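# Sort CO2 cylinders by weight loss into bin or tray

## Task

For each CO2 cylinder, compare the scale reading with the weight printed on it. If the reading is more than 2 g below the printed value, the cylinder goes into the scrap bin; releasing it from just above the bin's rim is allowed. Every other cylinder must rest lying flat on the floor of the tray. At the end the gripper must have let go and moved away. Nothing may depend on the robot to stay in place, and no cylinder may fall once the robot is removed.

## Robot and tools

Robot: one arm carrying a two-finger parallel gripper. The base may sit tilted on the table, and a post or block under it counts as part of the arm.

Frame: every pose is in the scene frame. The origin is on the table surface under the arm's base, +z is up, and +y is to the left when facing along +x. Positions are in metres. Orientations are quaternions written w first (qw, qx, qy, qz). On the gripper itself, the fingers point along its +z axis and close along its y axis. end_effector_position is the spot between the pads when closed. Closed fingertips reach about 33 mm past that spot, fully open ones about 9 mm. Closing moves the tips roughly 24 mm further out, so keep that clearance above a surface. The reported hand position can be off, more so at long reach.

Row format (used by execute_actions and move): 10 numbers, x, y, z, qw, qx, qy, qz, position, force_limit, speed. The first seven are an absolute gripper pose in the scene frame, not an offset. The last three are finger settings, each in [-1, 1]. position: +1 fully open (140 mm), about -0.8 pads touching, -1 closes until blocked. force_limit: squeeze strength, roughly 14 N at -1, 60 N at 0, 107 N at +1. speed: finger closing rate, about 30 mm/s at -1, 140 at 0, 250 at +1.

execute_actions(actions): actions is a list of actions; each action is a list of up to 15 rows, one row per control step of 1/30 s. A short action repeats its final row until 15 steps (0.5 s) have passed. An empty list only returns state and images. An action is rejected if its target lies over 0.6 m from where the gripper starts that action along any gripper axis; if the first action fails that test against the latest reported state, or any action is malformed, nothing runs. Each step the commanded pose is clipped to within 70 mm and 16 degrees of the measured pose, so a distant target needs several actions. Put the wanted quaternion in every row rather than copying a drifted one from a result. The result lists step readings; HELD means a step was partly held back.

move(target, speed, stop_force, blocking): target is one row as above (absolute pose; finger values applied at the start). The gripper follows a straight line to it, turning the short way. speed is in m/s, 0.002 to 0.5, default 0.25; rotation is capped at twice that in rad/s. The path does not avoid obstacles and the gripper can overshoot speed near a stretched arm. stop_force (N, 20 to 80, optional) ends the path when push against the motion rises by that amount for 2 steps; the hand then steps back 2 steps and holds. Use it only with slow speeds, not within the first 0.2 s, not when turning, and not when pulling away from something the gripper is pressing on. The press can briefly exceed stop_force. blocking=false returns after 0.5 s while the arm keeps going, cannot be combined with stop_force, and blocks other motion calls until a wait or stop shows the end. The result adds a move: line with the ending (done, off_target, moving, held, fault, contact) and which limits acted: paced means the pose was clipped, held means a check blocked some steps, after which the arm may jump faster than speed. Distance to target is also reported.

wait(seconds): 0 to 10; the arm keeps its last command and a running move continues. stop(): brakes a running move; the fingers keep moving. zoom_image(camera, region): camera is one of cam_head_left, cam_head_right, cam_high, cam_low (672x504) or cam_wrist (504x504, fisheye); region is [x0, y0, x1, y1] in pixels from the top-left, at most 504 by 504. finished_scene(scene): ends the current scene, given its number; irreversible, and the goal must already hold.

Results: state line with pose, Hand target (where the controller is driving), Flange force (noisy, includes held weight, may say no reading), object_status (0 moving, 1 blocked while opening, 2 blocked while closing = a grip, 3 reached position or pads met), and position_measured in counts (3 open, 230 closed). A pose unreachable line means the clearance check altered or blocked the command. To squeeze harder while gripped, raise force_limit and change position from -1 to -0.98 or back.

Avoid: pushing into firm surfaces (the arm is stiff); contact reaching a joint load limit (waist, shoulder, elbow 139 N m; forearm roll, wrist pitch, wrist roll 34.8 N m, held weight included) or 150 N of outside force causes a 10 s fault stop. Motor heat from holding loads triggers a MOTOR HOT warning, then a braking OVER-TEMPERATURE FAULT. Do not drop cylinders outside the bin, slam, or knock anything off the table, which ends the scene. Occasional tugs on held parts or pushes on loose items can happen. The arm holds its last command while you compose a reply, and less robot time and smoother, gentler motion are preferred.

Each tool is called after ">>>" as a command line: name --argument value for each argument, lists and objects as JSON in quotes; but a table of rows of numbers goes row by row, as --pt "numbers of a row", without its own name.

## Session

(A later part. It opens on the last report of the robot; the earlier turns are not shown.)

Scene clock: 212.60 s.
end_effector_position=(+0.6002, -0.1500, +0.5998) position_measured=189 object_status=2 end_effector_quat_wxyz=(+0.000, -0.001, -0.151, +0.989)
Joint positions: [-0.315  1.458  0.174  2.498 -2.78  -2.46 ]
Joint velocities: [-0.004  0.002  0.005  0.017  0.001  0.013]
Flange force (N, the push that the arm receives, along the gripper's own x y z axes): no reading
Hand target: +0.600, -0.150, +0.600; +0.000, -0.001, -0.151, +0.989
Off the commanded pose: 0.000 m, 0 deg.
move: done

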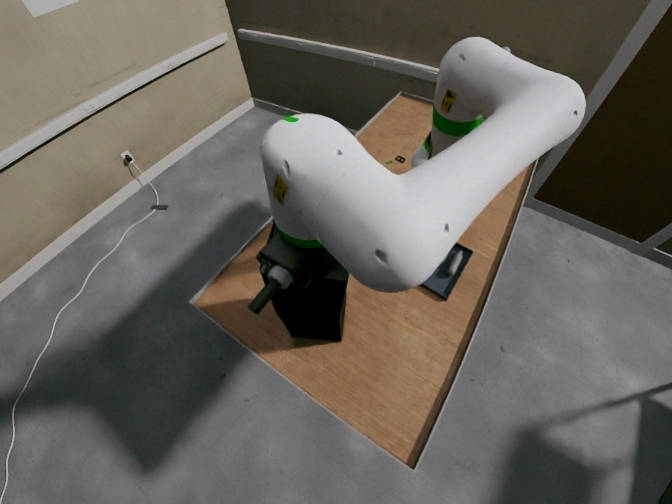

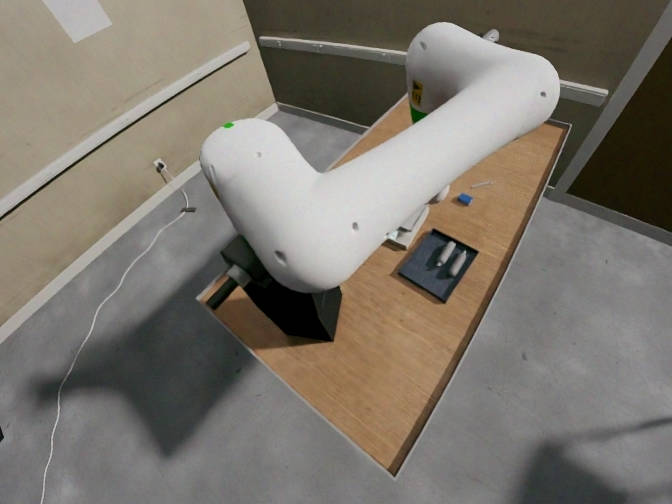

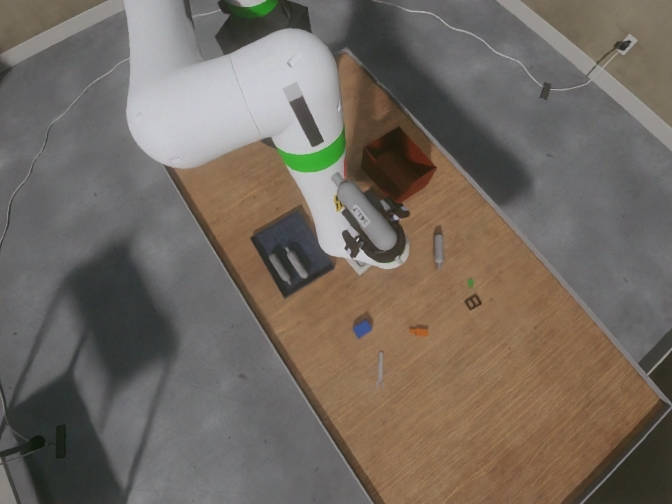

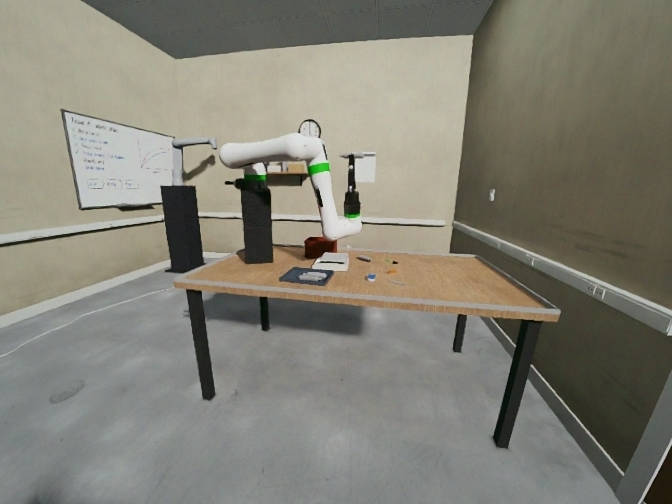

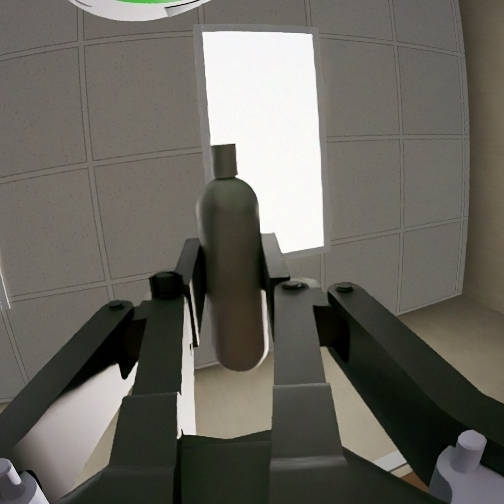

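141.7.

>>> move --target '[0.6,-0.2,0.55,0,0,0.383,-0.924,-1,0,0]'

>>> move --target '[0.58,0,0.28,0,0,1,0,-1,0,0]' --speed 0.4

>>> move --target '[0.5,-0.015,0.125,0,0,1,0,-1,0,0]'

>>> move --target '[0.5,-0.015,0.101,0,0,1,0,-1,0,0]' --speed 0.04

>>> move --target '[0.5,-0.015,0.101,0,0,1,0,-0.2,0,0]'

>>> wait --seconds 1

Scene clock: 221.47 s.
end_effector_position=(+0.5998, -0.2000, +0.5502) position_measured=189 object_status=2 end_effector_quat_wxyz=(-0.000, +0.001, -0.382, +0.924)
Joint positions: [-0.012  1.365 -0.021  1.706 -2.446 -2.925]
Joint velocities: [ 0.001 -0.002 -0.    -0.001  0.002 -0.   ]
Flange force (N, the push that the arm receives, along the gripper's own x y z axes): [3.1 -3.9 2.7]
Hand target: +0.600, -0.200, +0.550; +0.000, +0.001, -0.382, +0.924
Off the commanded pose: 0.000 m, 0 deg.
move: done

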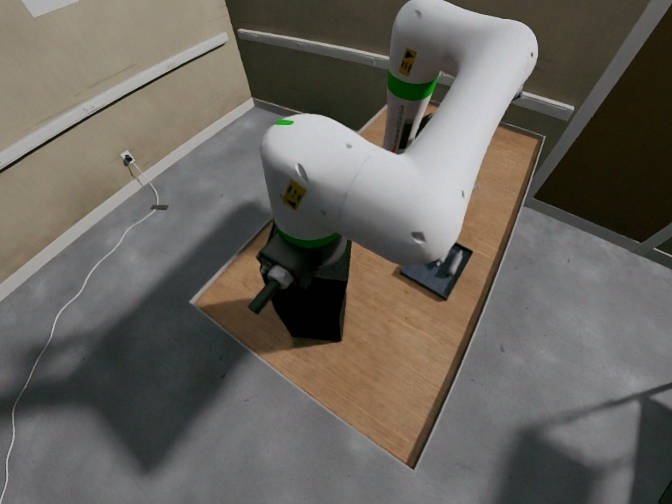

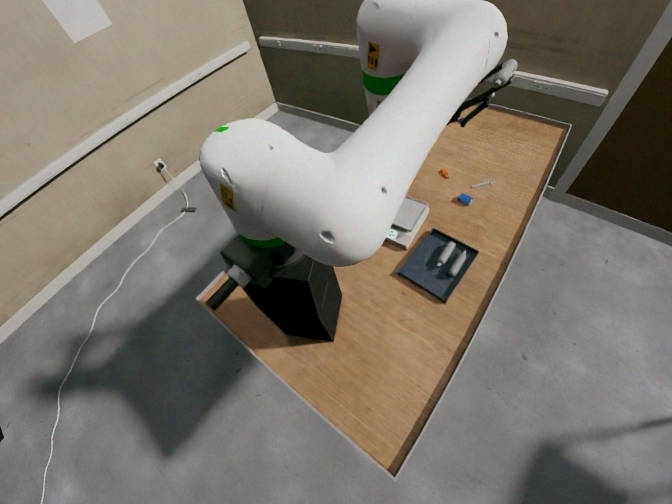

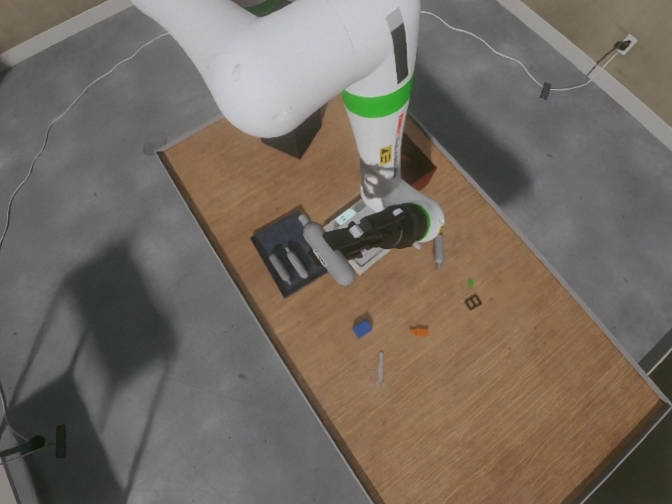

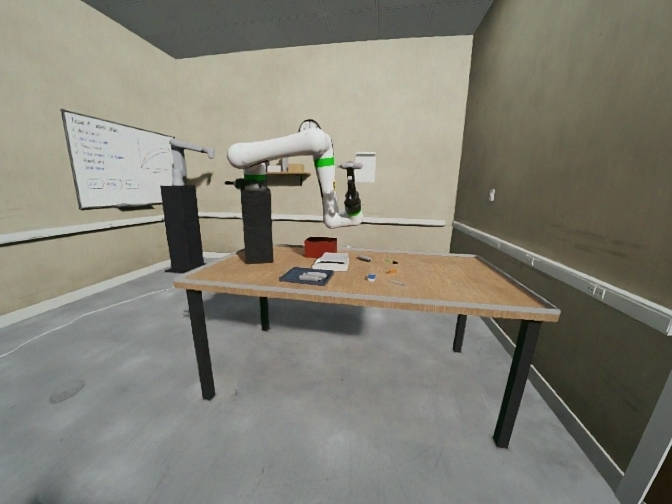

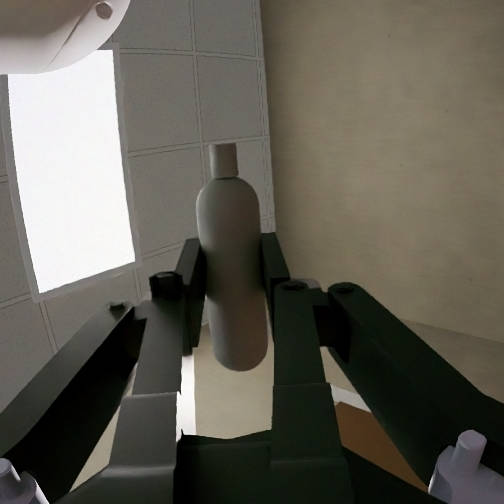

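Scene clock: 224.97 s.
end_effector_position=(+0.5785, -0.0003, +0.2796) position_measured=189 object_status=2 end_effector_quat_wxyz=(+0.000, -0.003, +1.000, +0.000)
Joint positions: [ 0.214  0.648 -0.177  0.156 -0.729 -1.94 ]
Joint velocities: [-0.002  0.003  0.003 -0.003 -0.004  0.003]
Flange force (N, the push that the arm receives, along the gripper's own x y z axes): [1.5 0.5 -2.7]
Hand target: +0.578, -0.000, +0.280; +0.000, -0.003, +1.000, +0.000
Off the commanded pose: 0.002 m, 0 deg.
move: done

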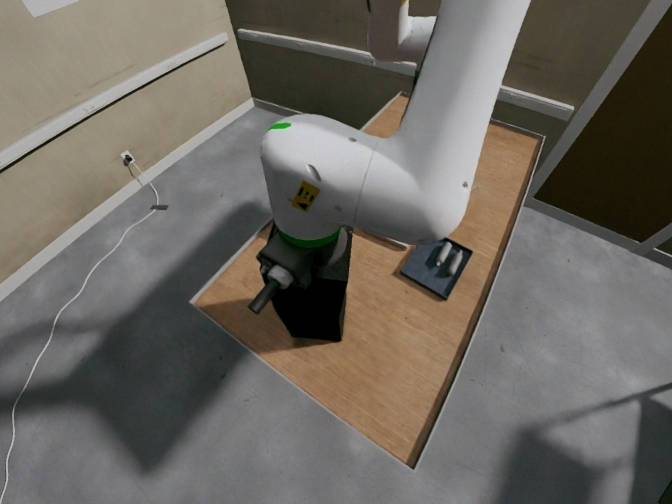

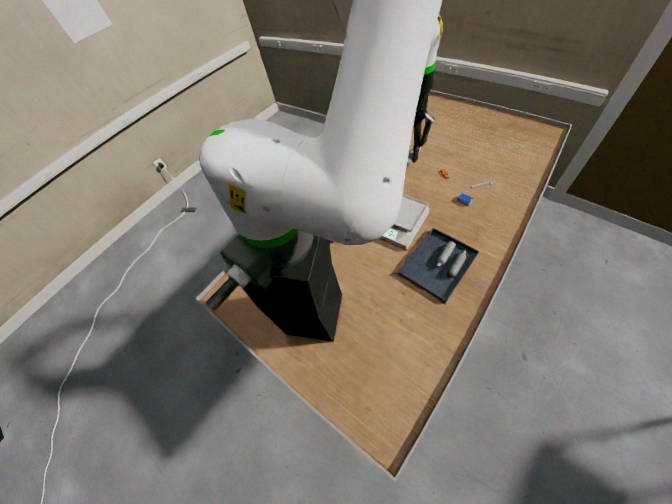

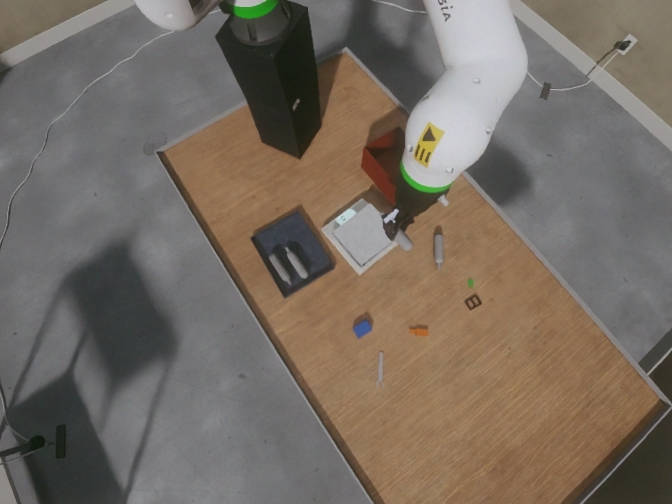

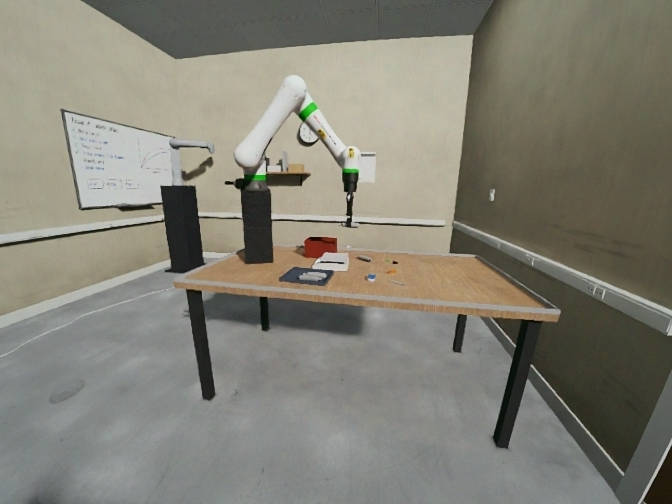

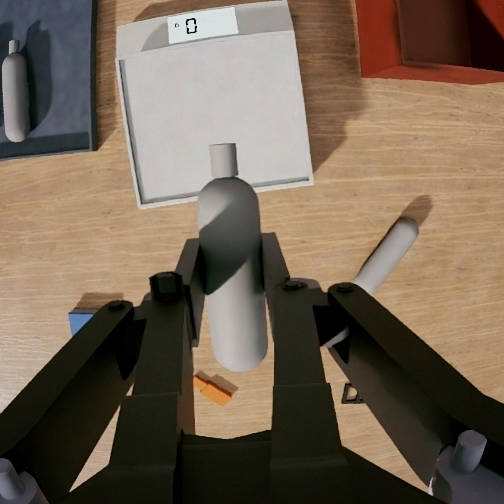

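Scene clock: 226.10 s.
end_effector_position=(+0.4997, -0.0154, +0.1254) position_measured=189 object_status=2 end_effector_quat_wxyz=(-0.000, +0.000, +1.000, -0.000)
Joint positions: [ 0.177  0.863 -0.409  0.367 -0.291 -2.146]
Joint velocities: [-0.001  0.001 -0.016  0.043  0.014 -0.042]
Flange force (N, the push that the arm receives, along the gripper's own x y z axes): [-0.1 1.5 -2.1]
Hand target: +0.500, -0.015, +0.125; +0.000, +0.000, +1.000, -0.000
Off the commanded pose: 0.001 m, 0 deg.
move: done

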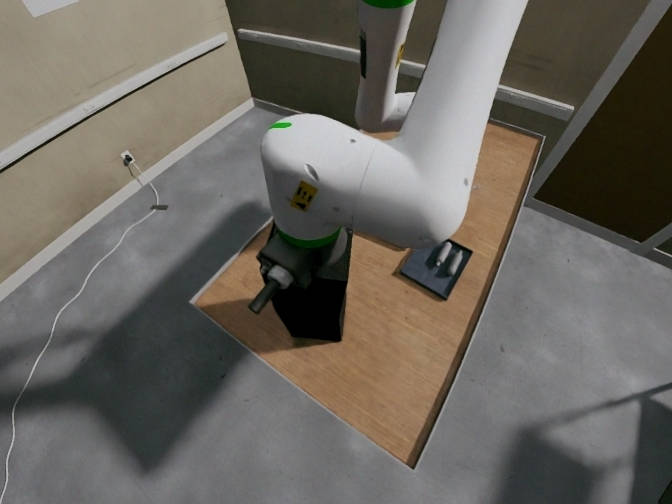

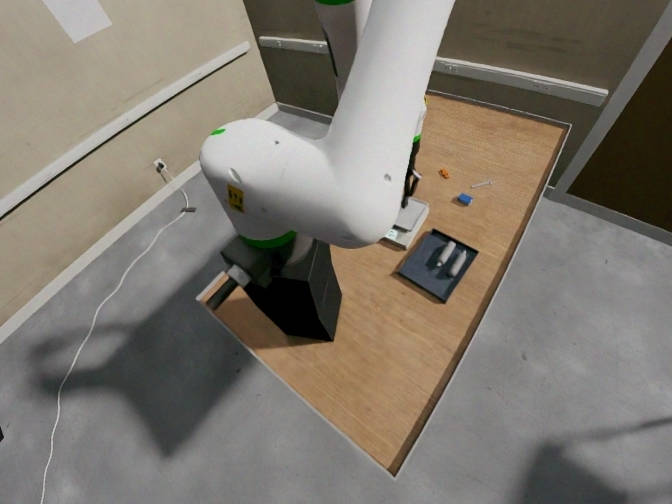

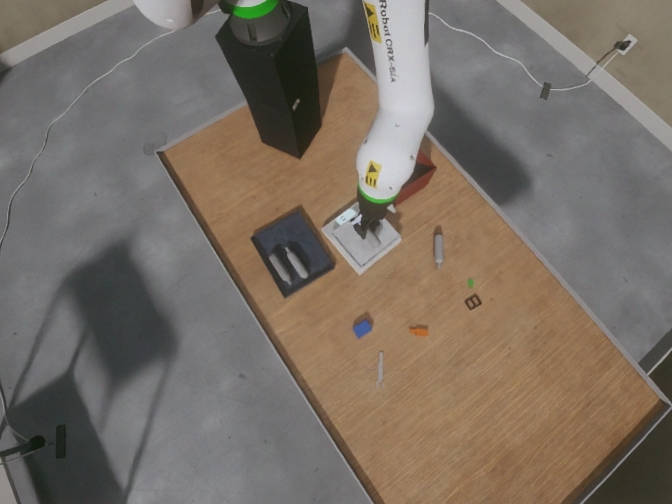

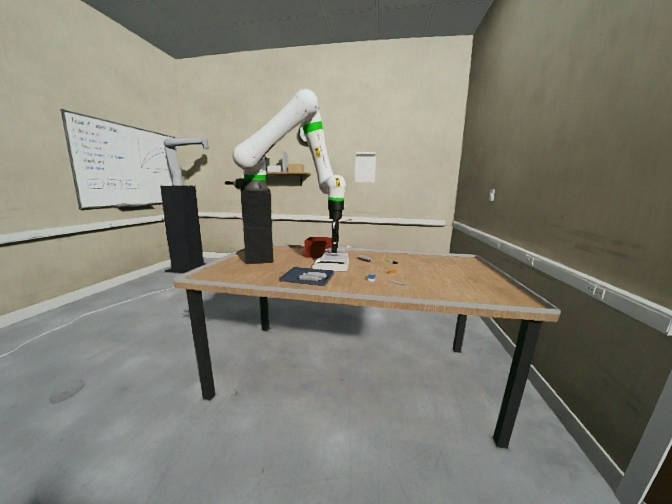

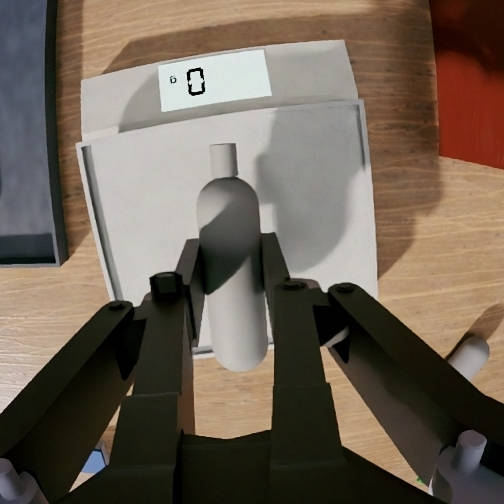

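Scene clock: 226.97 s.
end_effector_position=(+0.5001, -0.0150, +0.1011) position_measured=189 object_status=2 end_effector_quat_wxyz=(+0.000, +0.000, +1.000, +0.000)
Joint positions: [ 0.165  0.92  -0.404  0.442 -0.241 -2.211]
Joint velocities: [-0.001  0.003 -0.006  0.015  0.004 -0.015]
Flange force (N, the push that the arm receives, along the gripper's own x y z axes): no reading
Hand target: +0.500, -0.015, +0.101; +0.000, +0.000, +1.000, -0.000
Off the commanded pose: 0.000 m, 0 deg.
move: done

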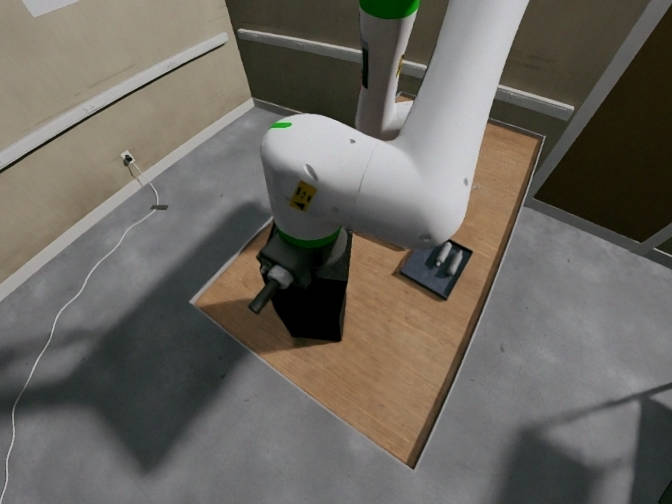

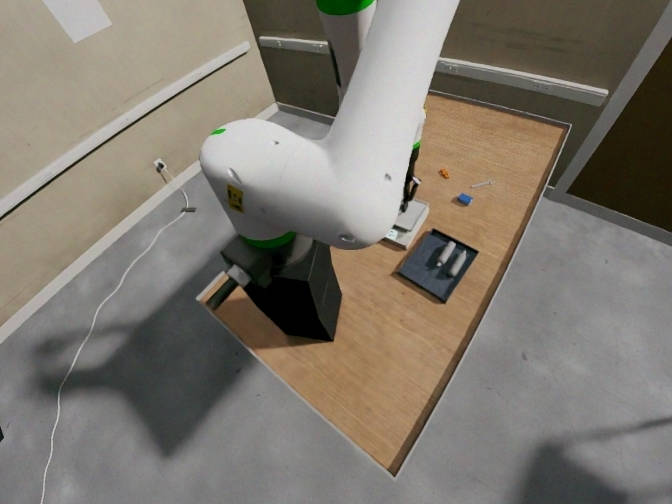

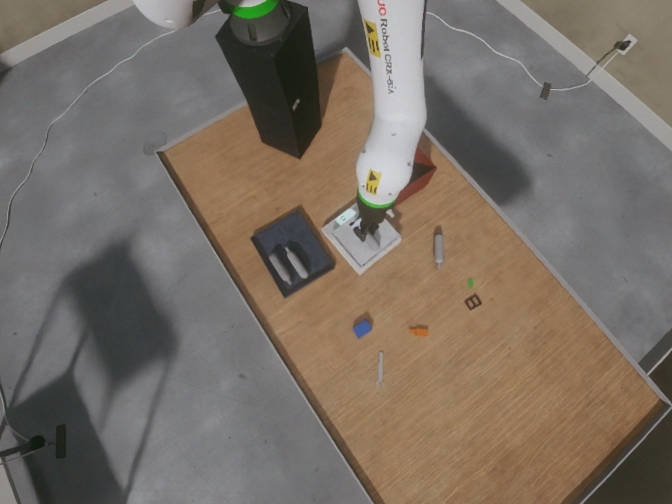

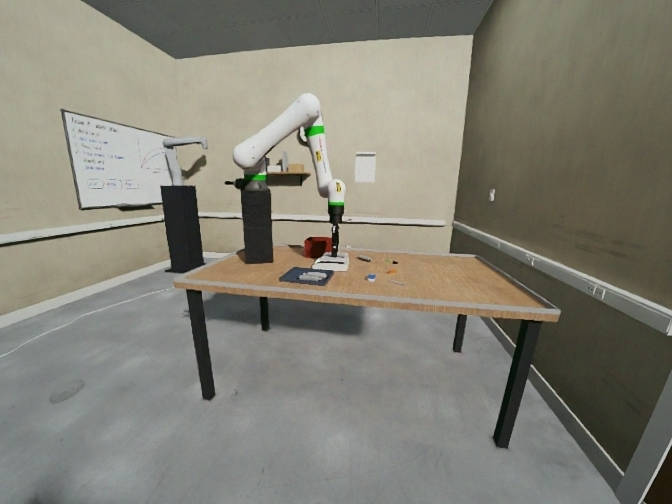

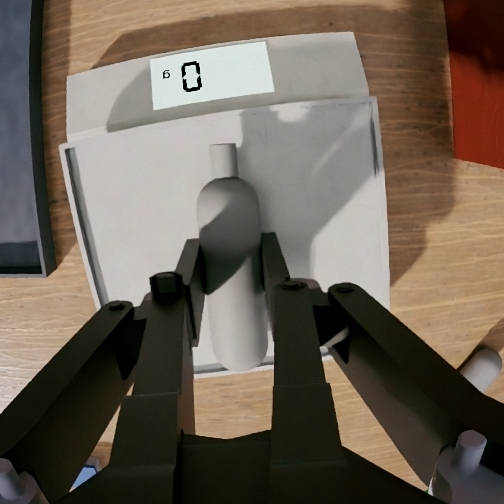

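Scene clock: 227.67 s.
end_effector_position=(+0.5000, -0.0150, +0.1010) position_measured=154 object_status=3 end_effector_quat_wxyz=(+0.000, +0.000, +1.000, +0.000)
Joint positions: [ 0.165  0.92  -0.404  0.443 -0.241 -2.211]
Joint velocities: [-0.     0.    -0.     0.002  0.001 -0.001]
Flange force (N, the push that the arm receives, along the gripper's own x y z axes): no reading
Hand target: +0.500, -0.015, +0.101; -0.000, -0.000, +1.000, +0.000
Off the commanded pose: 0.000 m, 0 deg.
move: done

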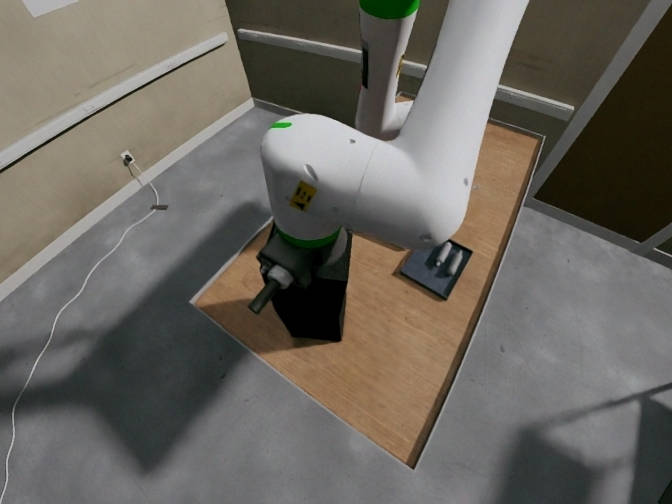

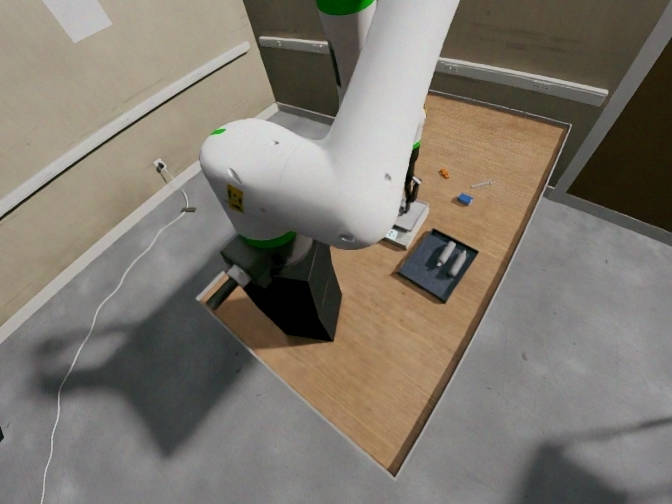

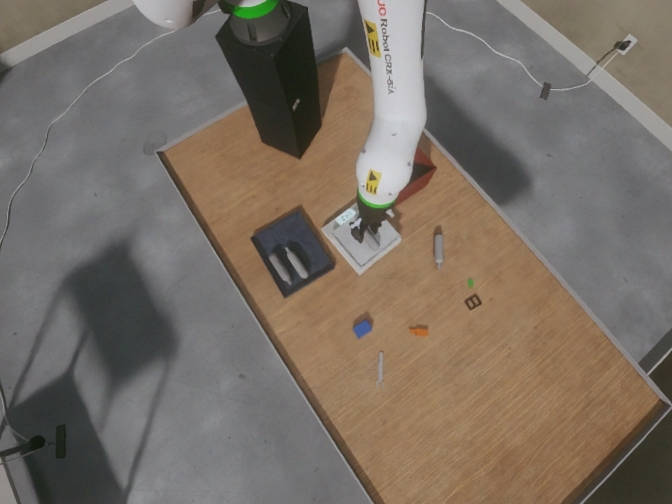

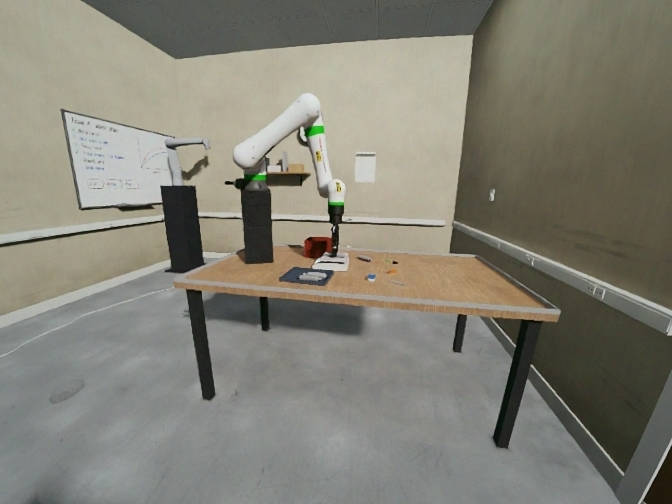

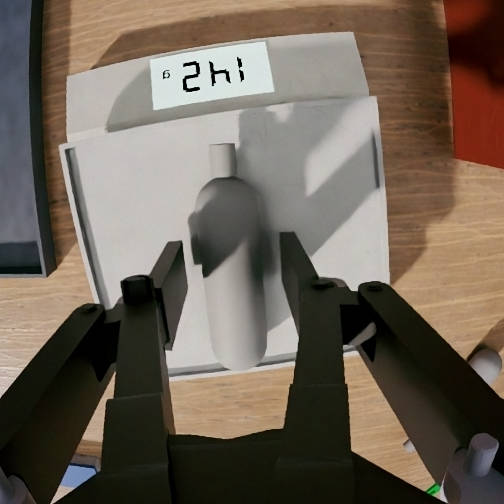

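Scene clock: 228.67 s.
end_effector_position=(+0.5000, -0.0150, +0.1010) position_measured=154 object_status=3 end_effector_quat_wxyz=(-0.000, -0.000, +1.000, +0.000)
Joint positions: [ 0.165  0.92  -0.404  0.443 -0.241 -2.211]
Joint velocities: [-0.    -0.003  0.     0.    -0.    -0.001]
Flange force (N, the push that the arm receives, along the gripper's own x y z axes): no reading
Hand target: +0.500, -0.015, +0.101; -0.000, -0.000, +1.000, +0.000
Off the commanded pose: 0.000 m, 0 deg.
wait: 1.00 s; at rest by 0.17 s

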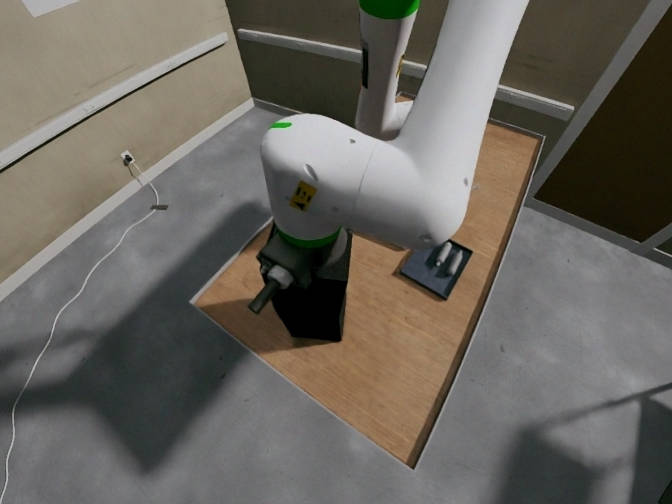

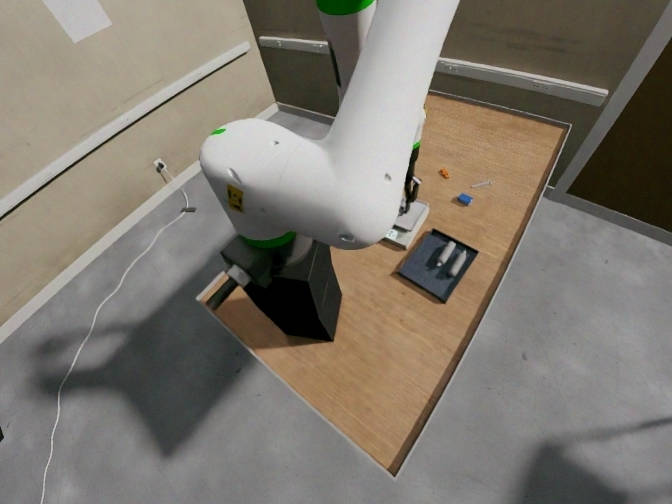

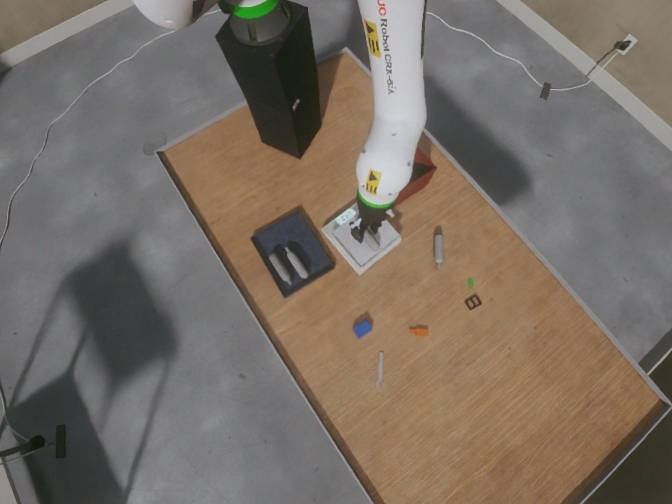

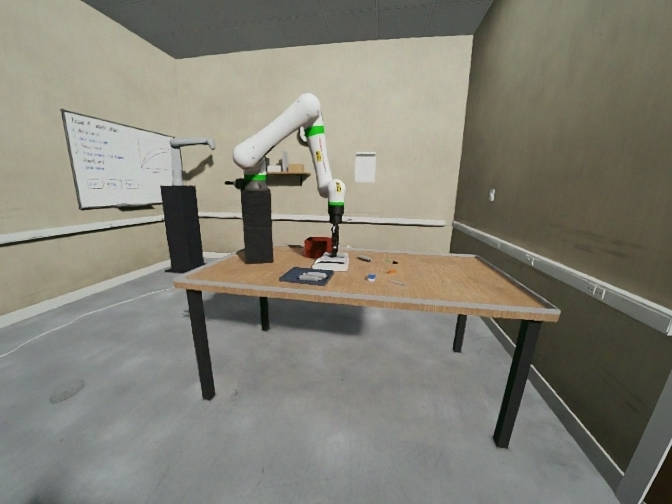

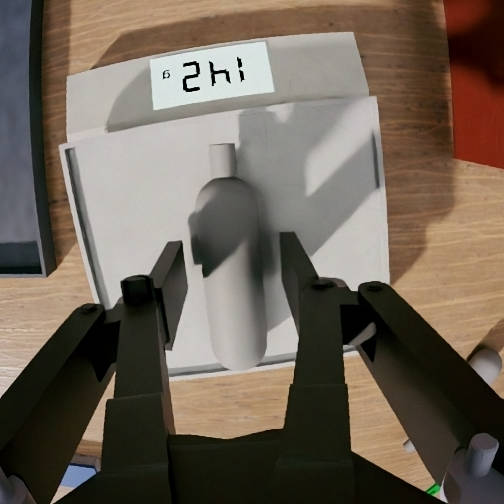

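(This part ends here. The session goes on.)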